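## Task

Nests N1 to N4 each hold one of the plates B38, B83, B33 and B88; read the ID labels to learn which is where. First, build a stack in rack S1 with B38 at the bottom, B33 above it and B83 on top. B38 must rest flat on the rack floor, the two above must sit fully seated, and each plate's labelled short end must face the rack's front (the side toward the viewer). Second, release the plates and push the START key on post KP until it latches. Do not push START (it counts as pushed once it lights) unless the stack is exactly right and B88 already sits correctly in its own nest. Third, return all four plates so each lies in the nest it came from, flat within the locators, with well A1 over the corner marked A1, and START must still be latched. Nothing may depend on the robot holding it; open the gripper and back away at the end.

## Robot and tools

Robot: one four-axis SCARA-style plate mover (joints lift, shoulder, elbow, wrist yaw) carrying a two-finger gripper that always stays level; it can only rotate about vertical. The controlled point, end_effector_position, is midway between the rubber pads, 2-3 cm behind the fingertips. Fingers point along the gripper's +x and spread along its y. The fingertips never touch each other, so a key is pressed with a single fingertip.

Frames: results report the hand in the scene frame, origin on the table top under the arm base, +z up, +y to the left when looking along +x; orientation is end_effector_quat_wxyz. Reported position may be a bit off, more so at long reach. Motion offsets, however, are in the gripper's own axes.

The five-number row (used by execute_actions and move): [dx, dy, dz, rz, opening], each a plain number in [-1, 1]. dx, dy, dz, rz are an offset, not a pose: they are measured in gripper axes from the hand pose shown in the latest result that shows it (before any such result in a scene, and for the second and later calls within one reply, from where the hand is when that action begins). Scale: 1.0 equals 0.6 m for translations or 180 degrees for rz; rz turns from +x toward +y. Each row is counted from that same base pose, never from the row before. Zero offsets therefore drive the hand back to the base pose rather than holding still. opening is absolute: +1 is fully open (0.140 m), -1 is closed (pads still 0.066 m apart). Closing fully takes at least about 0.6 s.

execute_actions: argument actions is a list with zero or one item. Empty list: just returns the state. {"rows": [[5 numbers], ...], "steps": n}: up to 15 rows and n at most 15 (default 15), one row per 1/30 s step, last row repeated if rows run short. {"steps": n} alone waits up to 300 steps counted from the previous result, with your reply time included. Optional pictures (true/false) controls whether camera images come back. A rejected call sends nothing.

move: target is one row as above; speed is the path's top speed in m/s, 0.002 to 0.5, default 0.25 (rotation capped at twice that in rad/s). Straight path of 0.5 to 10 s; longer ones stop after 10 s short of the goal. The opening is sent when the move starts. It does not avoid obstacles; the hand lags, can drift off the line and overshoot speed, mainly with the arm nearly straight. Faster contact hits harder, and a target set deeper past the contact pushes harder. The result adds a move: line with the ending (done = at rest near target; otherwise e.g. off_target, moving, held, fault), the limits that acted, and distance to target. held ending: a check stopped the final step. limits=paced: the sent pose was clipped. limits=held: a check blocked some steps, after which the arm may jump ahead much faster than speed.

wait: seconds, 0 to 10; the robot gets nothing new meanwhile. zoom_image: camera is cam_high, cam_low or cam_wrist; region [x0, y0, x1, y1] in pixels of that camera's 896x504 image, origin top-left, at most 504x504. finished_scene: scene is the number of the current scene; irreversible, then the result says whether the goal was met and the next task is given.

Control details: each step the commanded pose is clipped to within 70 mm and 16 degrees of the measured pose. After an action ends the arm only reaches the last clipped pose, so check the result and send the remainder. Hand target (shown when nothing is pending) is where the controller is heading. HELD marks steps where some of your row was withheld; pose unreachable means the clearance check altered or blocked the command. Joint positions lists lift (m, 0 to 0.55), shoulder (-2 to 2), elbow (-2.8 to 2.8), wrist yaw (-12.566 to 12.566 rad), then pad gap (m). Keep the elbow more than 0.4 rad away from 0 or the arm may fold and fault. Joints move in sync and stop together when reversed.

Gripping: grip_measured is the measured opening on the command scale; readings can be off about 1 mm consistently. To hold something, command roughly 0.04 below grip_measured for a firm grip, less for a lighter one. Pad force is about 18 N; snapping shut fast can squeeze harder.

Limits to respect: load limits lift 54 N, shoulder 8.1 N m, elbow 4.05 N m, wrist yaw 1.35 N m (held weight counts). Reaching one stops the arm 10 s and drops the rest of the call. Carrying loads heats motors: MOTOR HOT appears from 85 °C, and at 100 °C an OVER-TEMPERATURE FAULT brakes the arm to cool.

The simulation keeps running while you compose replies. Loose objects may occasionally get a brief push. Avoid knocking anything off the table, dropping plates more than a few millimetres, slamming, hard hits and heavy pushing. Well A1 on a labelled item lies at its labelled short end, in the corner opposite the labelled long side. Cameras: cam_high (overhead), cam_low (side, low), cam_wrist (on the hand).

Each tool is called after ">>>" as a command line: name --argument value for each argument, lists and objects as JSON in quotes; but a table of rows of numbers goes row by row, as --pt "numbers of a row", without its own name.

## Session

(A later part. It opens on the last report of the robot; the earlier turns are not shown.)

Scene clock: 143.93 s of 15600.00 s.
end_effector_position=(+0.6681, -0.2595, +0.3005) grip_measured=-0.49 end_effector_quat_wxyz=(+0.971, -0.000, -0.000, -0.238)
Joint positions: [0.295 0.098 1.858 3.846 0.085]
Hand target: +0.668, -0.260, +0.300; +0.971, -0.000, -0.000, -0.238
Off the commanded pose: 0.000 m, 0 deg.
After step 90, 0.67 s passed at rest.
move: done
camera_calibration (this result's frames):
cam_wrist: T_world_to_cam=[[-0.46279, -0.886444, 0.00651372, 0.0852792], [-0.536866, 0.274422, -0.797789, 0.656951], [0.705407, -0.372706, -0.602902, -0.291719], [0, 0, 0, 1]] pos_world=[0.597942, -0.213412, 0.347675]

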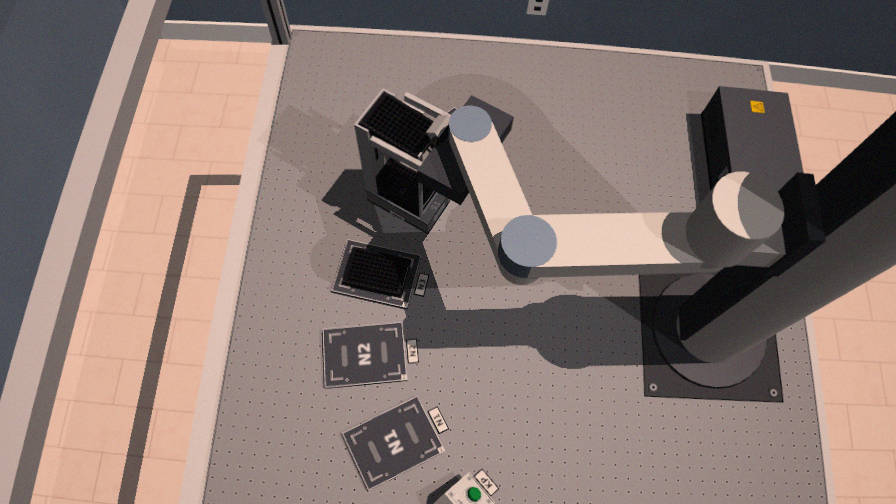

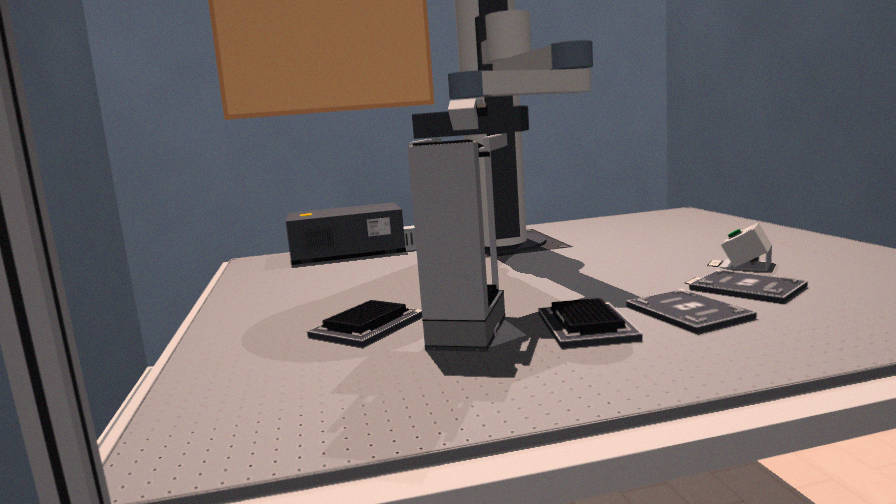

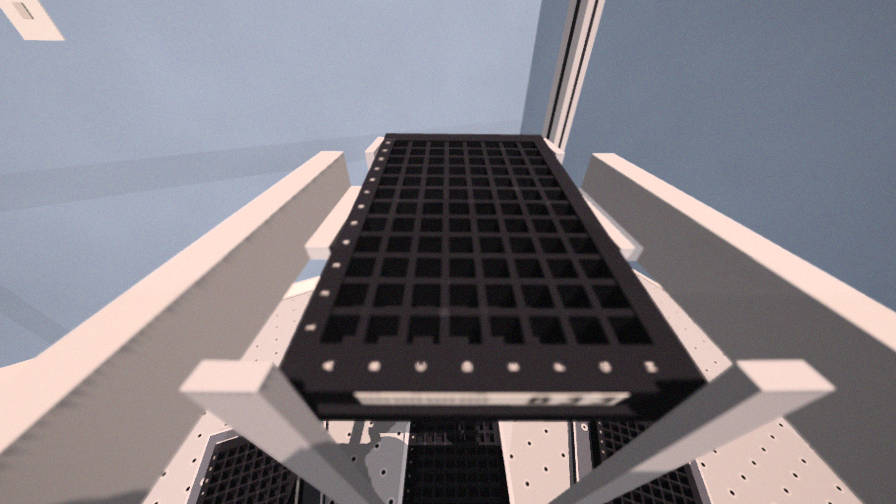

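>>> move --target '[-0.0025,0,0.002,0,-0.6]' --speed 0.005

>>> move --target '[0,0,-0.02,0,-0.6]' --speed 0.01

Scene clock: 149.63 s of 15600.00 s.
end_effector_position=(+0.6668, -0.2589, +0.3016) grip_measured=-0.49 end_effector_quat_wxyz=(+0.971, -0.000, -0.000, -0.238)
Joint positions: [0.297 0.102 1.849 3.852 0.085]
Hand target: +0.667, -0.259, +0.302; +0.971, -0.000, -0.000, -0.238
Off the commanded pose: 0.000 m, 0 deg.
After step 90, 2.00 s passed at rest.
move: done
camera_calibration (this result's frames):
cam_wrist: T_world_to_cam=[[-0.462723, -0.886479, 0.00651372, 0.0851959], [-0.536887, 0.274382, -0.797789, 0.65698], [0.705436, -0.372653, -0.602902, -0.289888], [0, 0, 0, 1]] pos_world=[0.596644, -0.212767, 0.348802]

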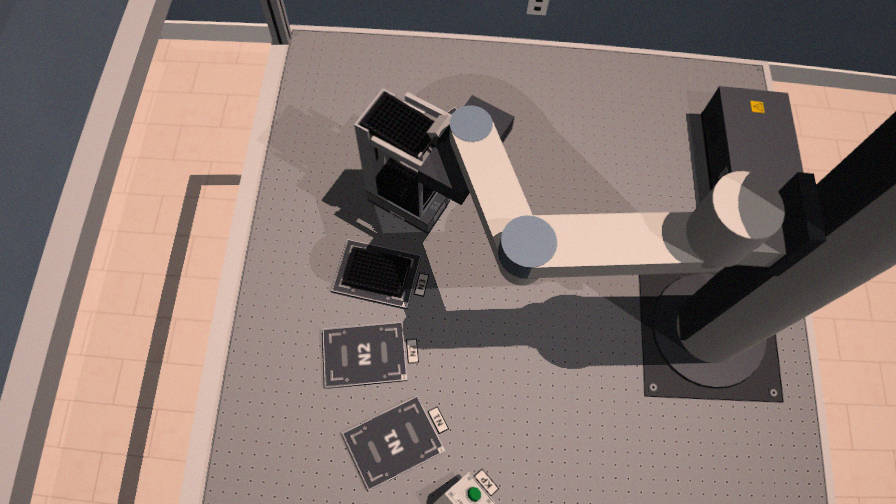

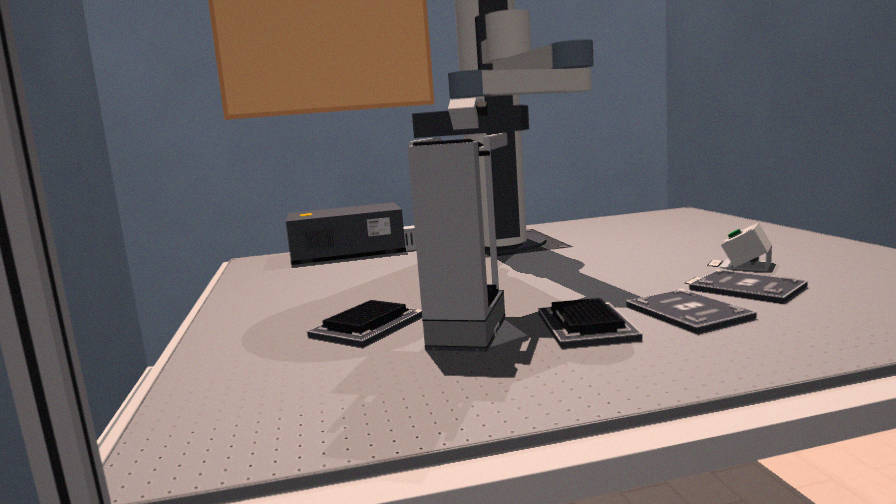

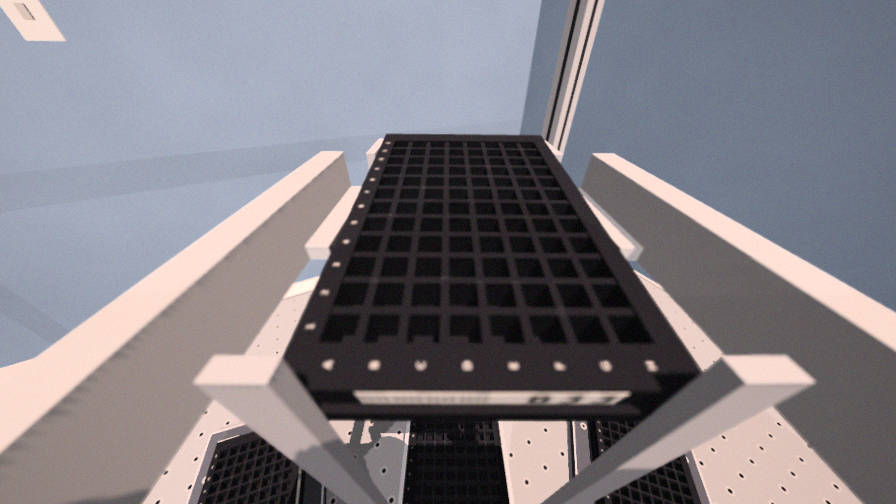

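Scene clock: 151.07 s of 15600.00 s.
end_effector_position=(+0.6669, -0.2588, +0.2896) grip_measured=-0.49 end_effector_quat_wxyz=(+0.971, -0.000, -0.000, -0.238)
Joint positions: [0.285 0.102 1.849 3.852 0.085]
Hand target: +0.667, -0.259, +0.290; +0.971, -0.000, -0.000, -0.238
Off the commanded pose: 0.000 m, 0 deg.
move: done
camera_calibration (this result's frames):
cam_wrist: T_world_to_cam=[[-0.462395, -0.88665, 0.00651372, 0.0850838], [-0.536989, 0.274183, -0.797789, 0.647462], [0.705574, -0.372391, -0.602902, -0.297183], [0, 0, 0, 1]] pos_world=[0.596707, -0.212752, 0.336811]

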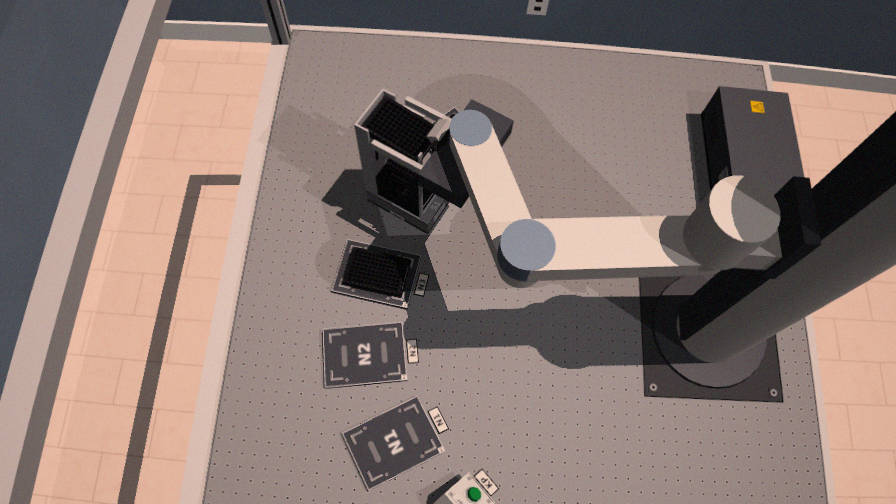

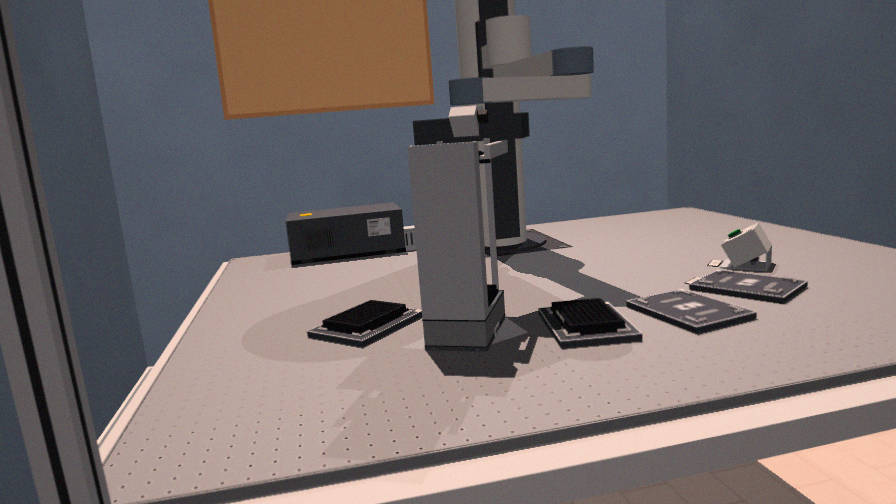

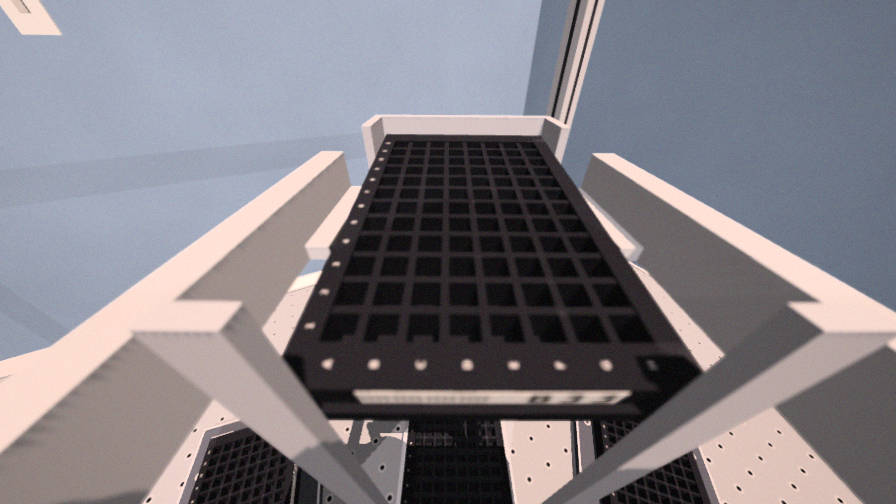

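>>> move --target '[0,0,-0.315,0,-0.6]' --speed 0.05

>>> move --target '[0,0,-0.025,0,-0.6]' --speed 0.006

Scene clock: 158.67 s of 15600.00 s.
end_effector_position=(+0.6670, -0.2588, +0.1005) grip_measured=-0.49 end_effector_quat_wxyz=(+0.971, -0.000, -0.000, -0.237)
Joint positions: [0.096 0.102 1.849 3.852 0.085]
Hand target: +0.667, -0.259, +0.101; +0.971, -0.000, -0.000, -0.238
Off the commanded pose: 0.000 m, 0 deg.
After step 90, 0.57 s passed at rest.
move: done
camera_calibration (this result's frames):
cam_wrist: T_world_to_cam=[[-0.462196, -0.886754, 0.00651372, 0.0862231], [-0.53705, 0.274063, -0.797789, 0.496646], [0.705657, -0.372233, -0.602902, -0.411219], [0, 0, 0, 1]] pos_world=[0.596755, -0.212723, 0.147732]

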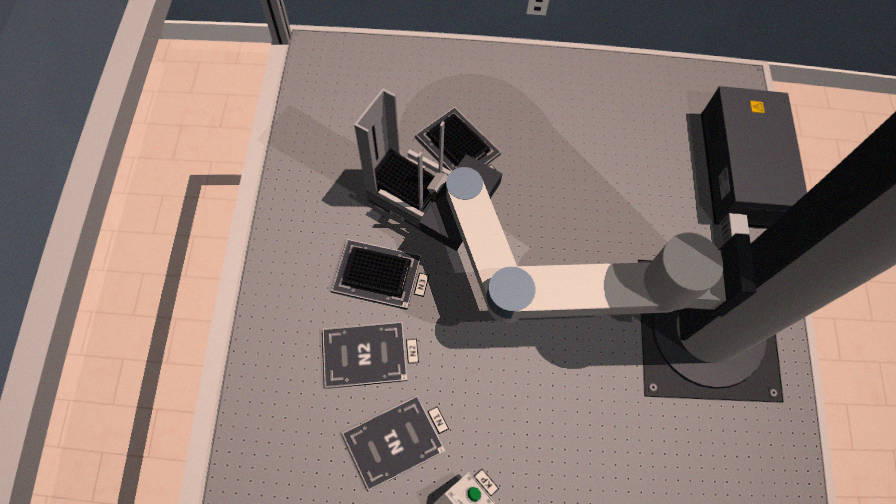

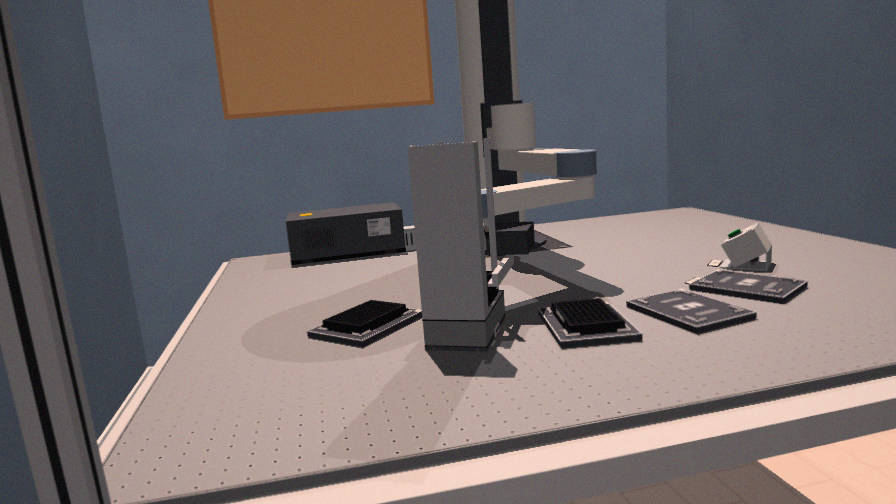

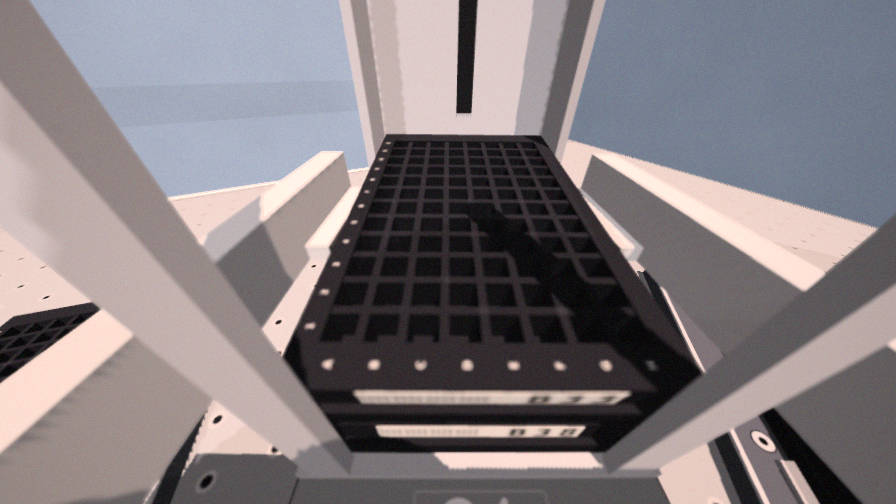

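Scene clock: 161.40 s of 15600.00 s.
end_effector_position=(+0.6672, -0.2587, +0.0857) grip_measured=-0.49 end_effector_quat_wxyz=(+0.971, -0.000, -0.000, -0.237)
Joint positions: [0.081 0.102 1.85  3.852 0.085]
Hand target: +0.667, -0.259, +0.086; +0.971, -0.000, -0.000, -0.237
Off the commanded pose: 0.000 m, 0 deg.
move: done
camera_calibration (this result's frames):
cam_wrist: T_world_to_cam=[[-0.461531, -0.8871, 0.00651372, 0.0860121], [-0.537255, 0.27366, -0.797789, 0.484941], [0.705936, -0.371704, -0.602902, -0.420321], [0, 0, 0, 1]] pos_world=[0.596954, -0.212643, 0.132907]

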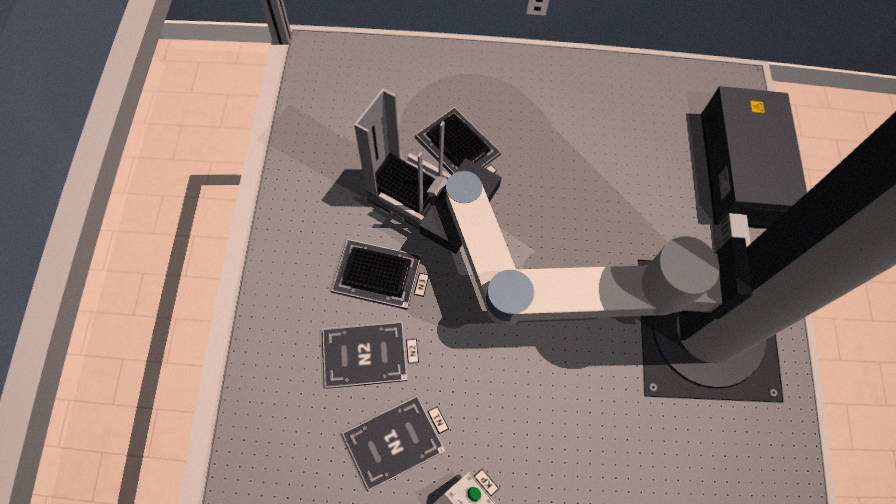

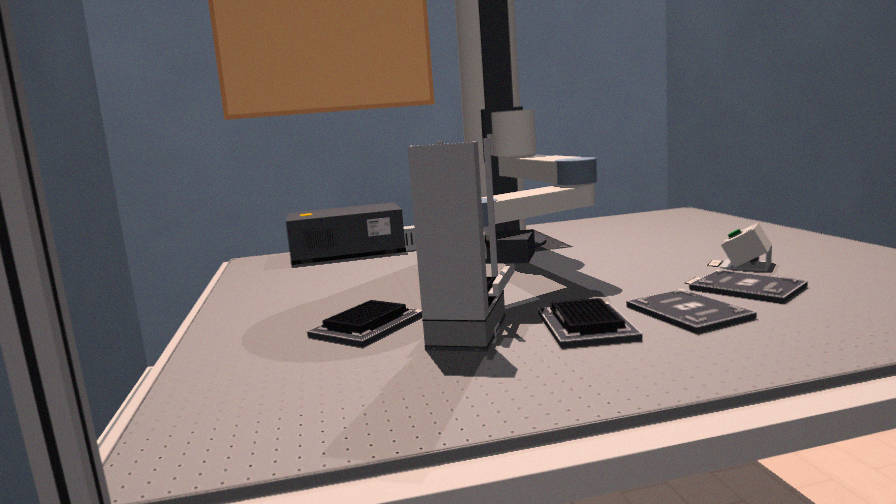

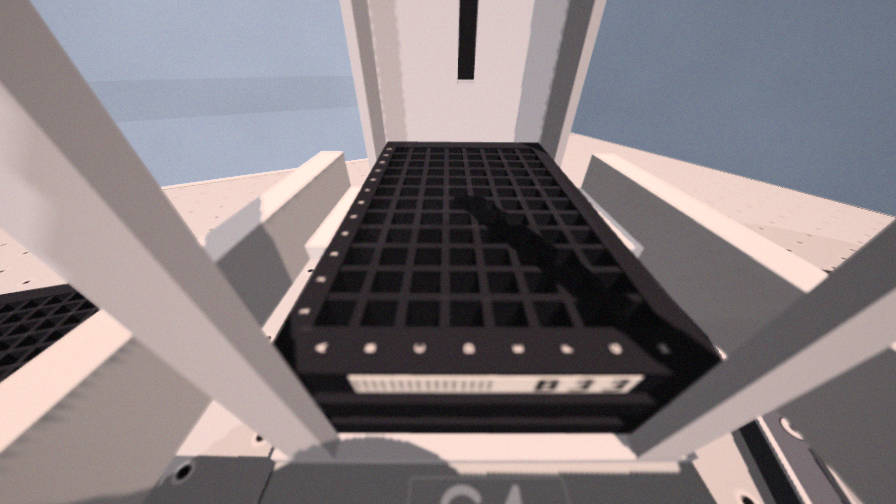

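>>> move --target '[0,0,-0.0045,0,-0.6]' --speed 0.004

>>> move --target '[0,0,0,0,0.2]'

>>> move --target '[-0.283,0,0,0,0.2]'

>>> move --target '[0.05,0.3,0,0.103,0.2]'

Scene clock: 168.50 s of 15600.00 s.
end_effector_position=(+0.6673, -0.2587, +0.0832) grip_measured=-0.49 end_effector_quat_wxyz=(+0.972, -0.000, -0.000, -0.237)
Joint positions: [0.078 0.102 1.851 3.852 0.085]
Hand target: +0.667, -0.259, +0.083; +0.971, -0.000, -0.000, -0.237
Off the commanded pose: 0.000 m, 0 deg.
After step 90, 3.20 s passed at rest.
move: done
camera_calibration (this result's frames):
cam_wrist: T_world_to_cam=[[-0.461471, -0.887132, 0.00651372, 0.0860114], [-0.537274, 0.273623, -0.797789, 0.482992], [0.705961, -0.371656, -0.602902, -0.421903], [0, 0, 0, 1]] pos_world=[0.597038, -0.212657, 0.130399]

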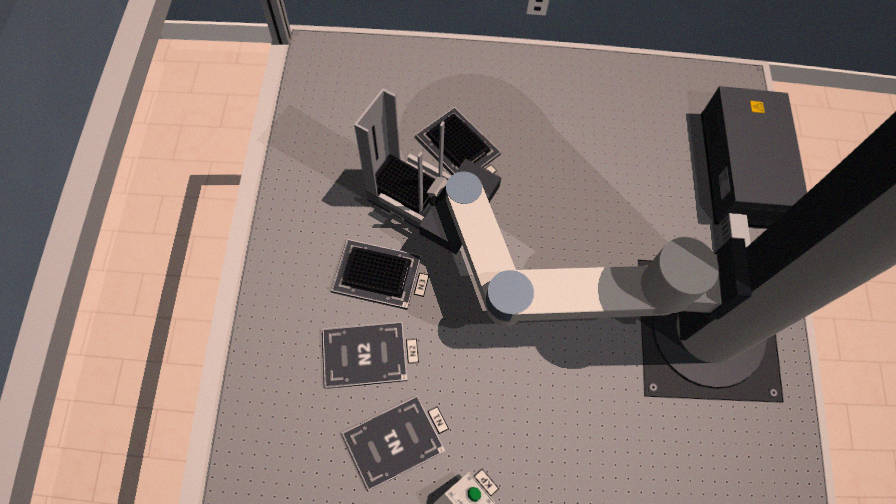

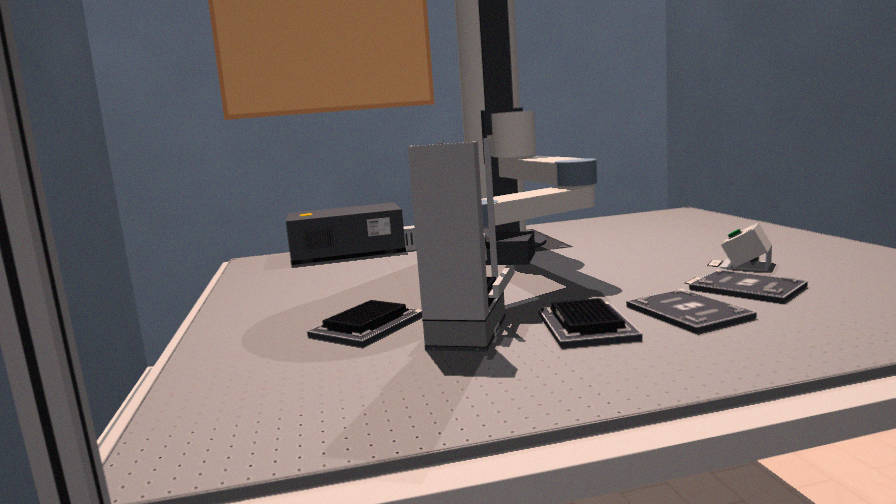

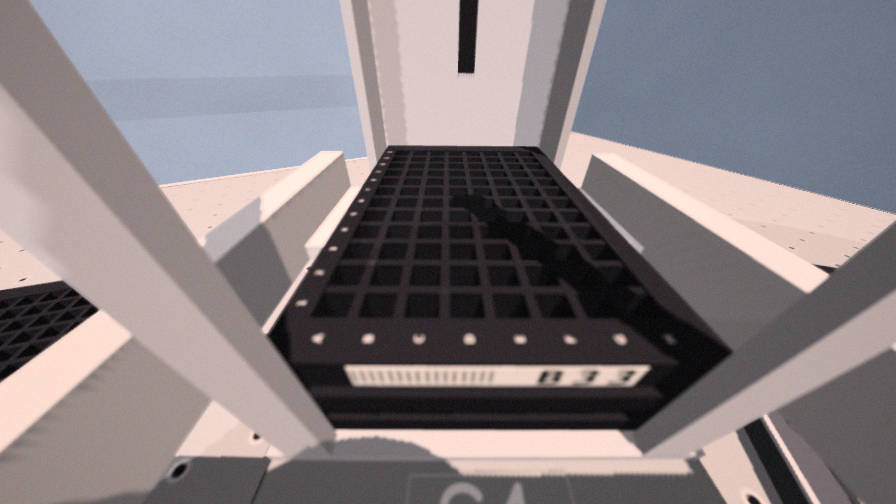

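Scene clock: 169.00 s of 15600.00 s.
end_effector_position=(+0.6673, -0.2587, +0.0832) grip_measured=+0.20 end_effector_quat_wxyz=(+0.972, -0.000, -0.000, -0.237)
Joint positions: [0.078 0.102 1.851 3.852 0.11 ]
Hand target: +0.667, -0.259, +0.083; +0.972, -0.000, -0.000, -0.237
Off the commanded pose: 0.000 m, 0 deg.
move: done
camera_calibration (this result's frames):
cam_wrist: T_world_to_cam=[[-0.461389, -0.887174, 0.00651372, 0.0859689], [-0.537299, 0.273574, -0.797789, 0.483025], [0.705995, -0.371591, -0.602902, -0.421909], [0, 0, 0, 1]] pos_world=[0.59706, -0.212651, 0.130422]

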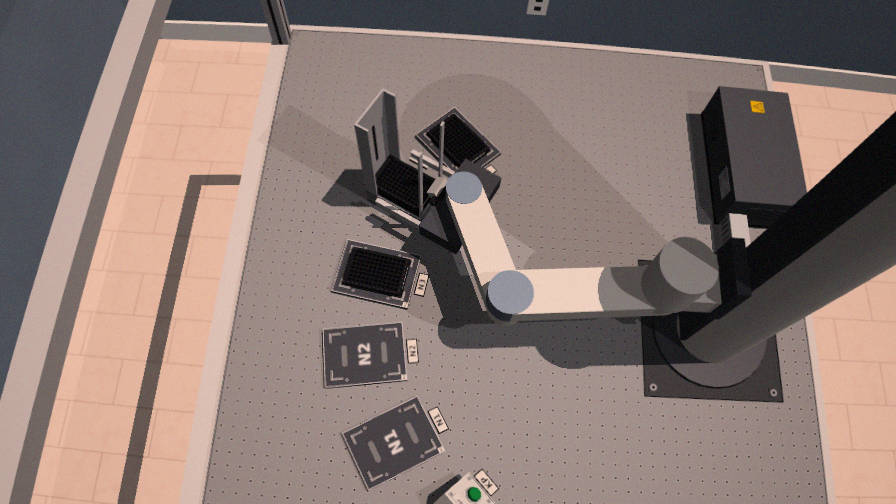

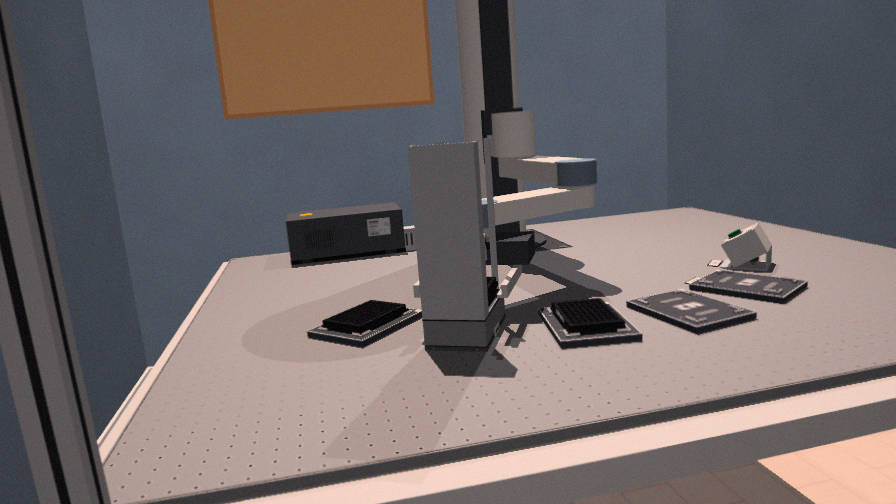

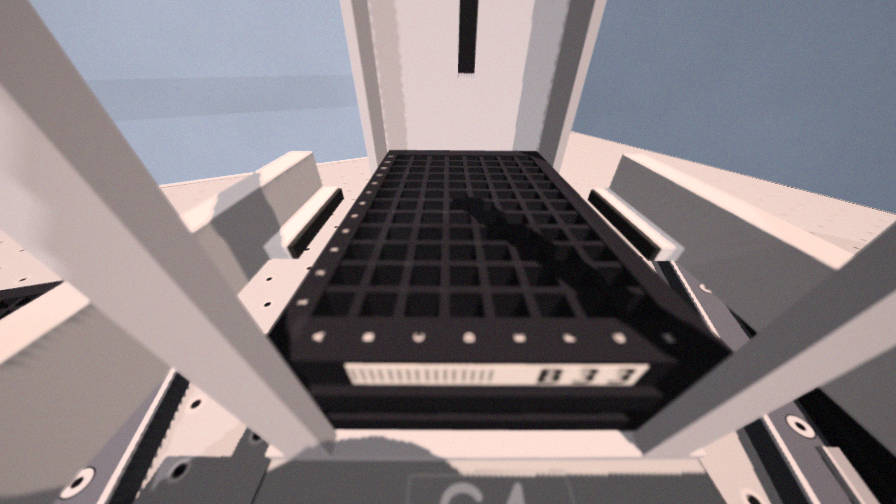

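Scene clock: 170.10 s of 15600.00 s.
end_effector_position=(+0.5165, -0.1805, +0.0832) grip_measured=+0.20 end_effector_quat_wxyz=(+0.971, -0.000, -0.000, -0.237)
Joint positions: [0.078 0.448 0.976 4.38  0.11 ]
Hand target: +0.517, -0.181, +0.083; +0.972, -0.000, -0.000, -0.237
Off the commanded pose: 0.000 m, 0 deg.
move: done
camera_calibration (this result's frames):
cam_wrist: T_world_to_cam=[[-0.461567, -0.887081, 0.00651372, 0.0858377], [-0.537244, 0.273682, -0.797789, 0.380616], [0.705921, -0.371733, -0.602902, -0.286429], [0, 0, 0, 1]] pos_world=[0.4463, -0.134498, 0.130404]

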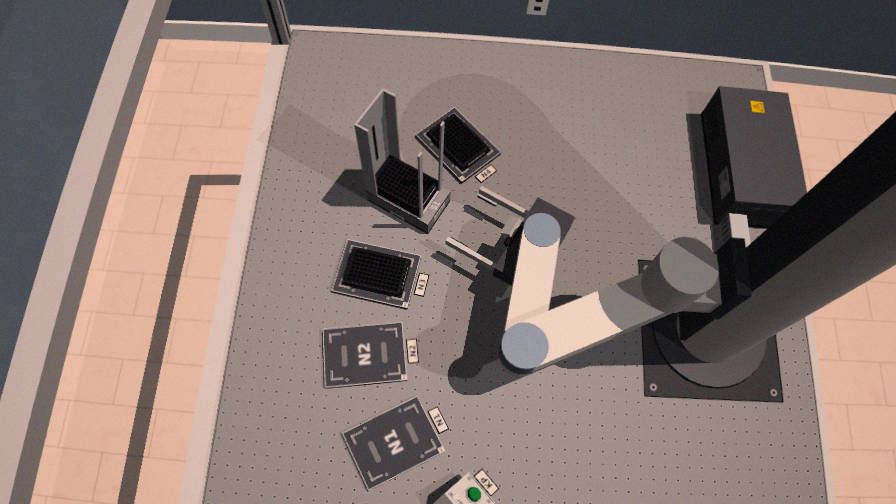

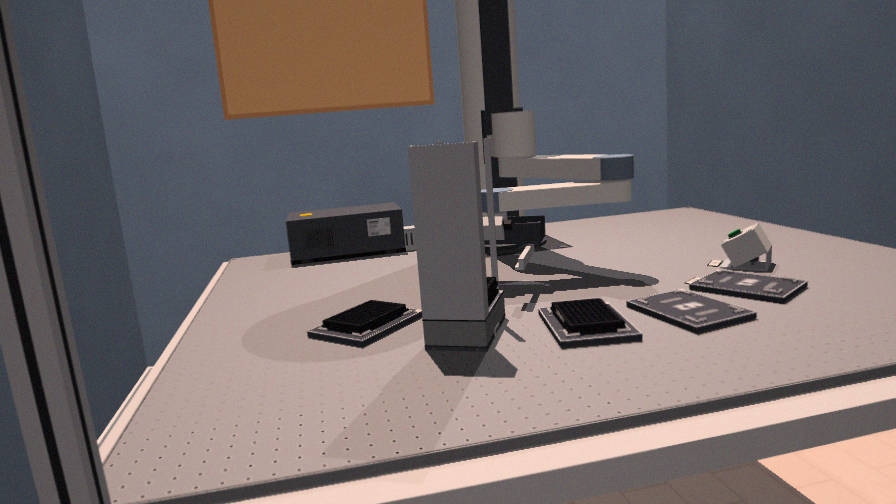

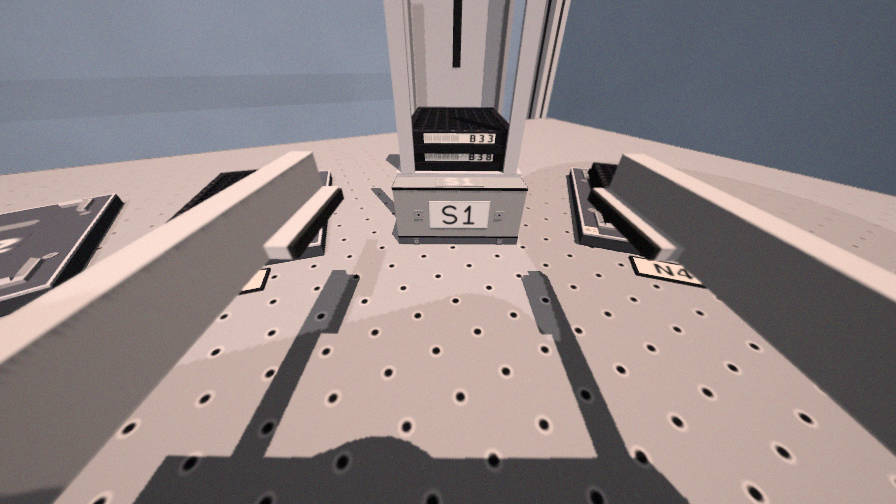

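Scene clock: 171.17 s of 15600.00 s.
end_effector_position=(+0.6261, -0.0344, +0.0832) grip_measured=+0.20 end_effector_quat_wxyz=(+0.997, -0.000, -0.000, -0.077)
Joint positions: [0.078 0.785 1.284 4.059 0.11 ]
Hand target: +0.626, -0.035, +0.083; +0.997, -0.000, -0.000, -0.077
Off the commanded pose: 0.000 m, 0 deg.
move: done
camera_calibration (this result's frames):
cam_wrist: T_world_to_cam=[[-0.154993, -0.987894, 0.00651372, 0.0706489], [-0.596434, 0.0883155, -0.797789, 0.430168], [0.787556, -0.127536, -0.602902, -0.352159], [0, 0, 0, 1]] pos_world=[0.544861, -0.0131099, 0.130405]

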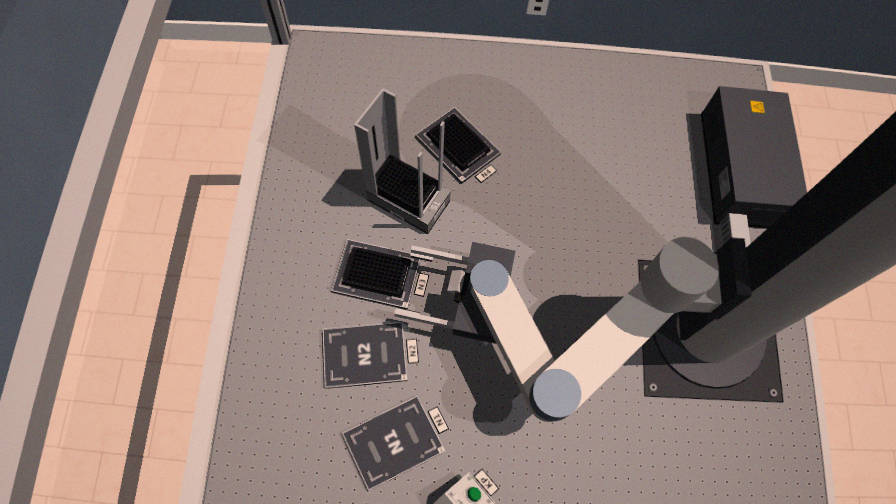

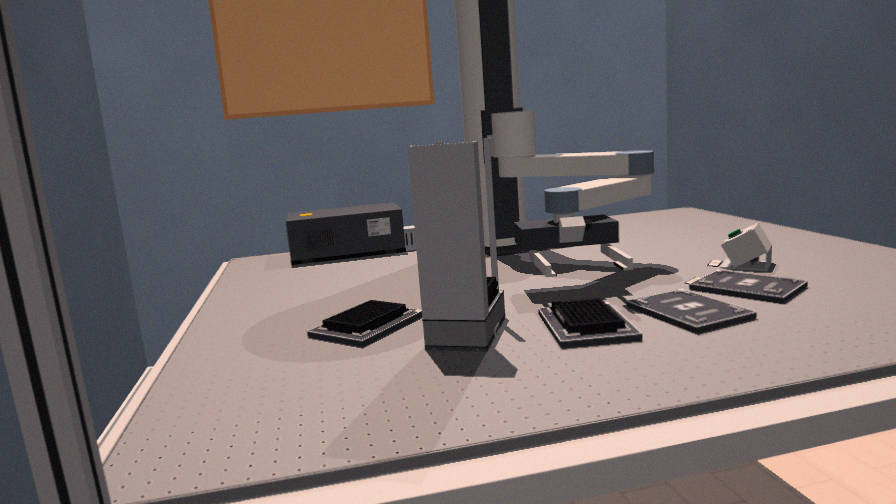

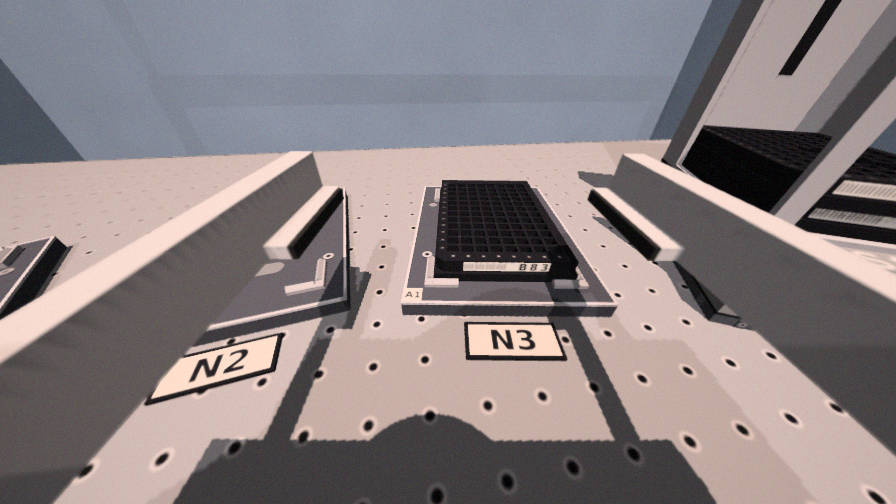

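>>> move --target '[0.15,-0.045,-0.023,-0.006,0.2]' --speed 0.15

>>> move --target '[0,0,-0.065,0,0.2]' --speed 0.04

Scene clock: 175.87 s of 15600.00 s.
end_effector_position=(+0.7109, -0.0749, +0.0694) grip_measured=+0.20 end_effector_quat_wxyz=(+0.996, -0.000, -0.000, -0.087)
Joint positions: [0.064 0.501 1.758 3.851 0.11 ]
Hand target: +0.711, -0.075, +0.069; +0.996, -0.000, -0.000, -0.087
Off the commanded pose: 0.000 m, 0 deg.
After step 90, 0.73 s passed at rest.
move: done
camera_calibration (this result's frames):
cam_wrist: T_world_to_cam=[[-0.17356, -0.984802, 0.00651372, 0.0572142], [-0.594666, 0.0995263, -0.797789, 0.472889], [0.785015, -0.142338, -0.602902, -0.431708], [0, 0, 0, 1]] pos_world=[0.630039, -0.0521686, 0.116616]

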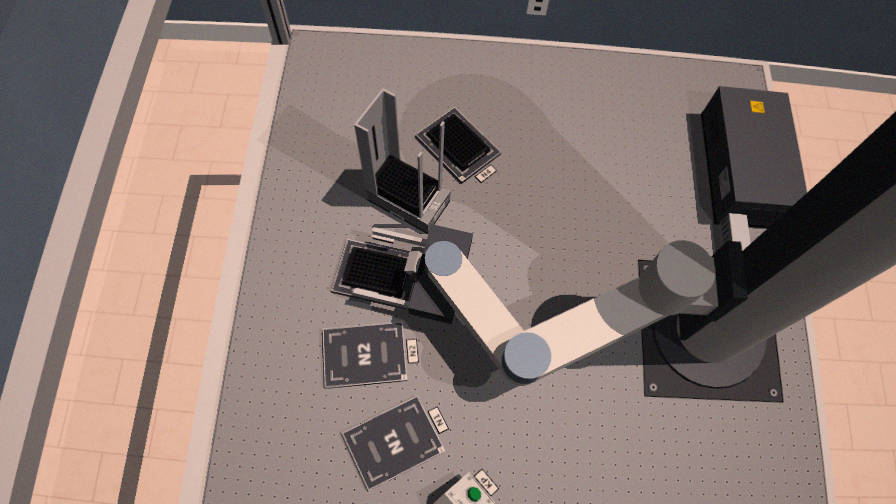

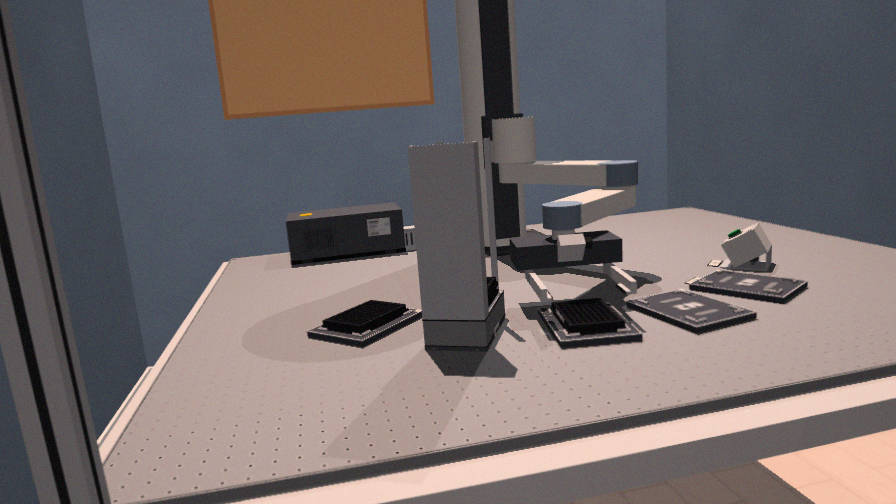

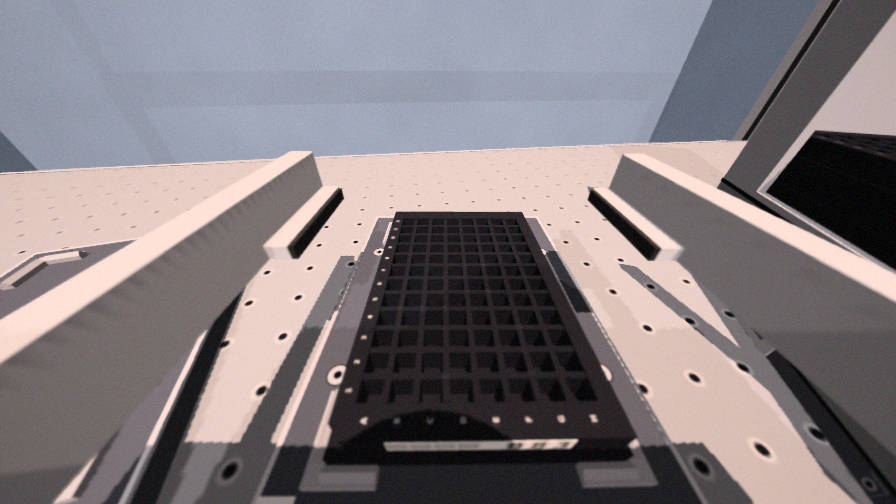

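Scene clock: 177.10 s of 15600.00 s.
end_effector_position=(+0.7109, -0.0750, +0.0303) grip_measured=+0.20 end_effector_quat_wxyz=(+0.996, -0.000, -0.000, -0.087)
Joint positions: [0.025 0.501 1.758 3.851 0.11 ]
Hand target: +0.711, -0.075, +0.030; +0.996, -0.000, -0.000, -0.087
Off the commanded pose: 0.000 m, 0 deg.
move: done
camera_calibration (this result's frames):
cam_wrist: T_world_to_cam=[[-0.173586, -0.984797, 0.00651372, 0.057477], [-0.594663, 0.0995422, -0.797789, 0.441721], [0.785012, -0.142359, -0.602902, -0.455259], [0, 0, 0, 1]] pos_world=[0.630036, -0.0521767, 0.0775489]

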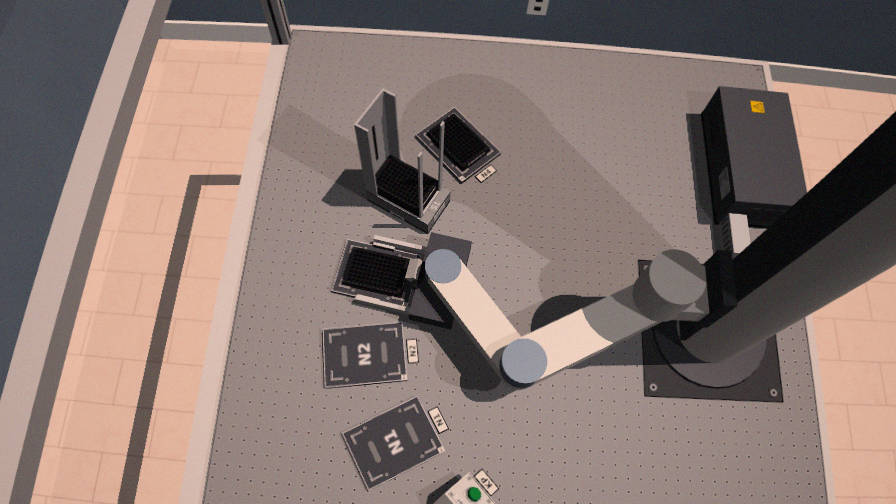

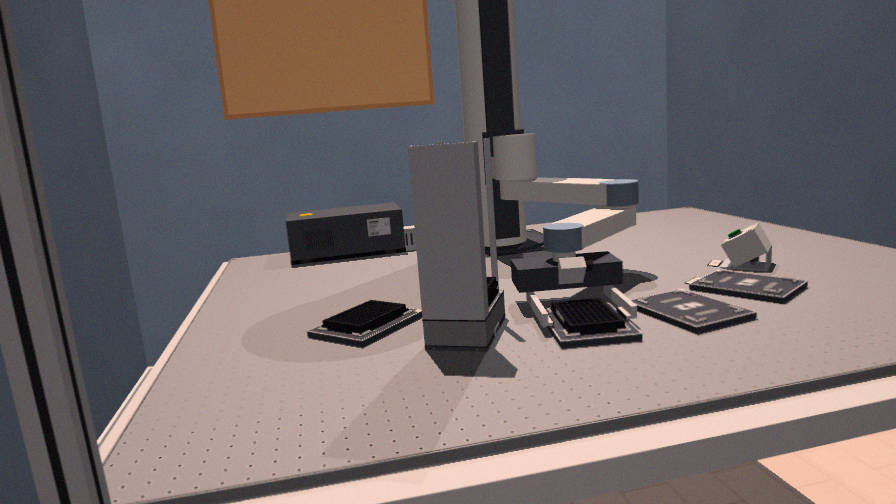

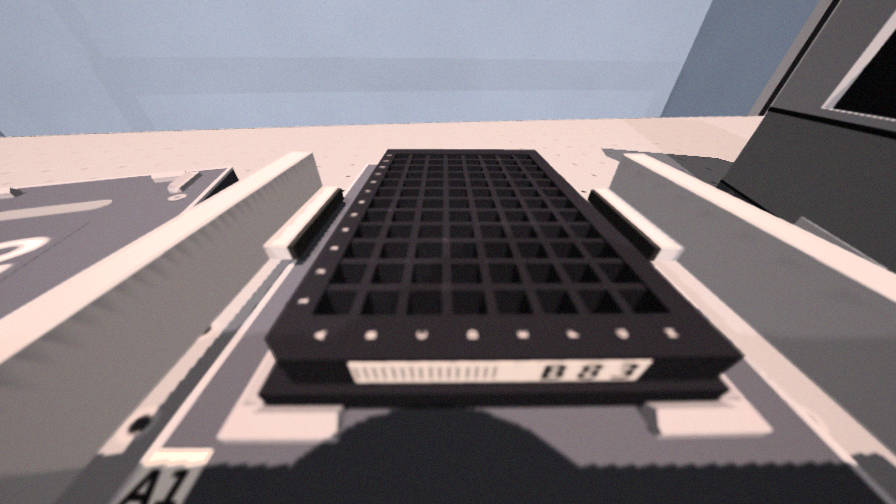

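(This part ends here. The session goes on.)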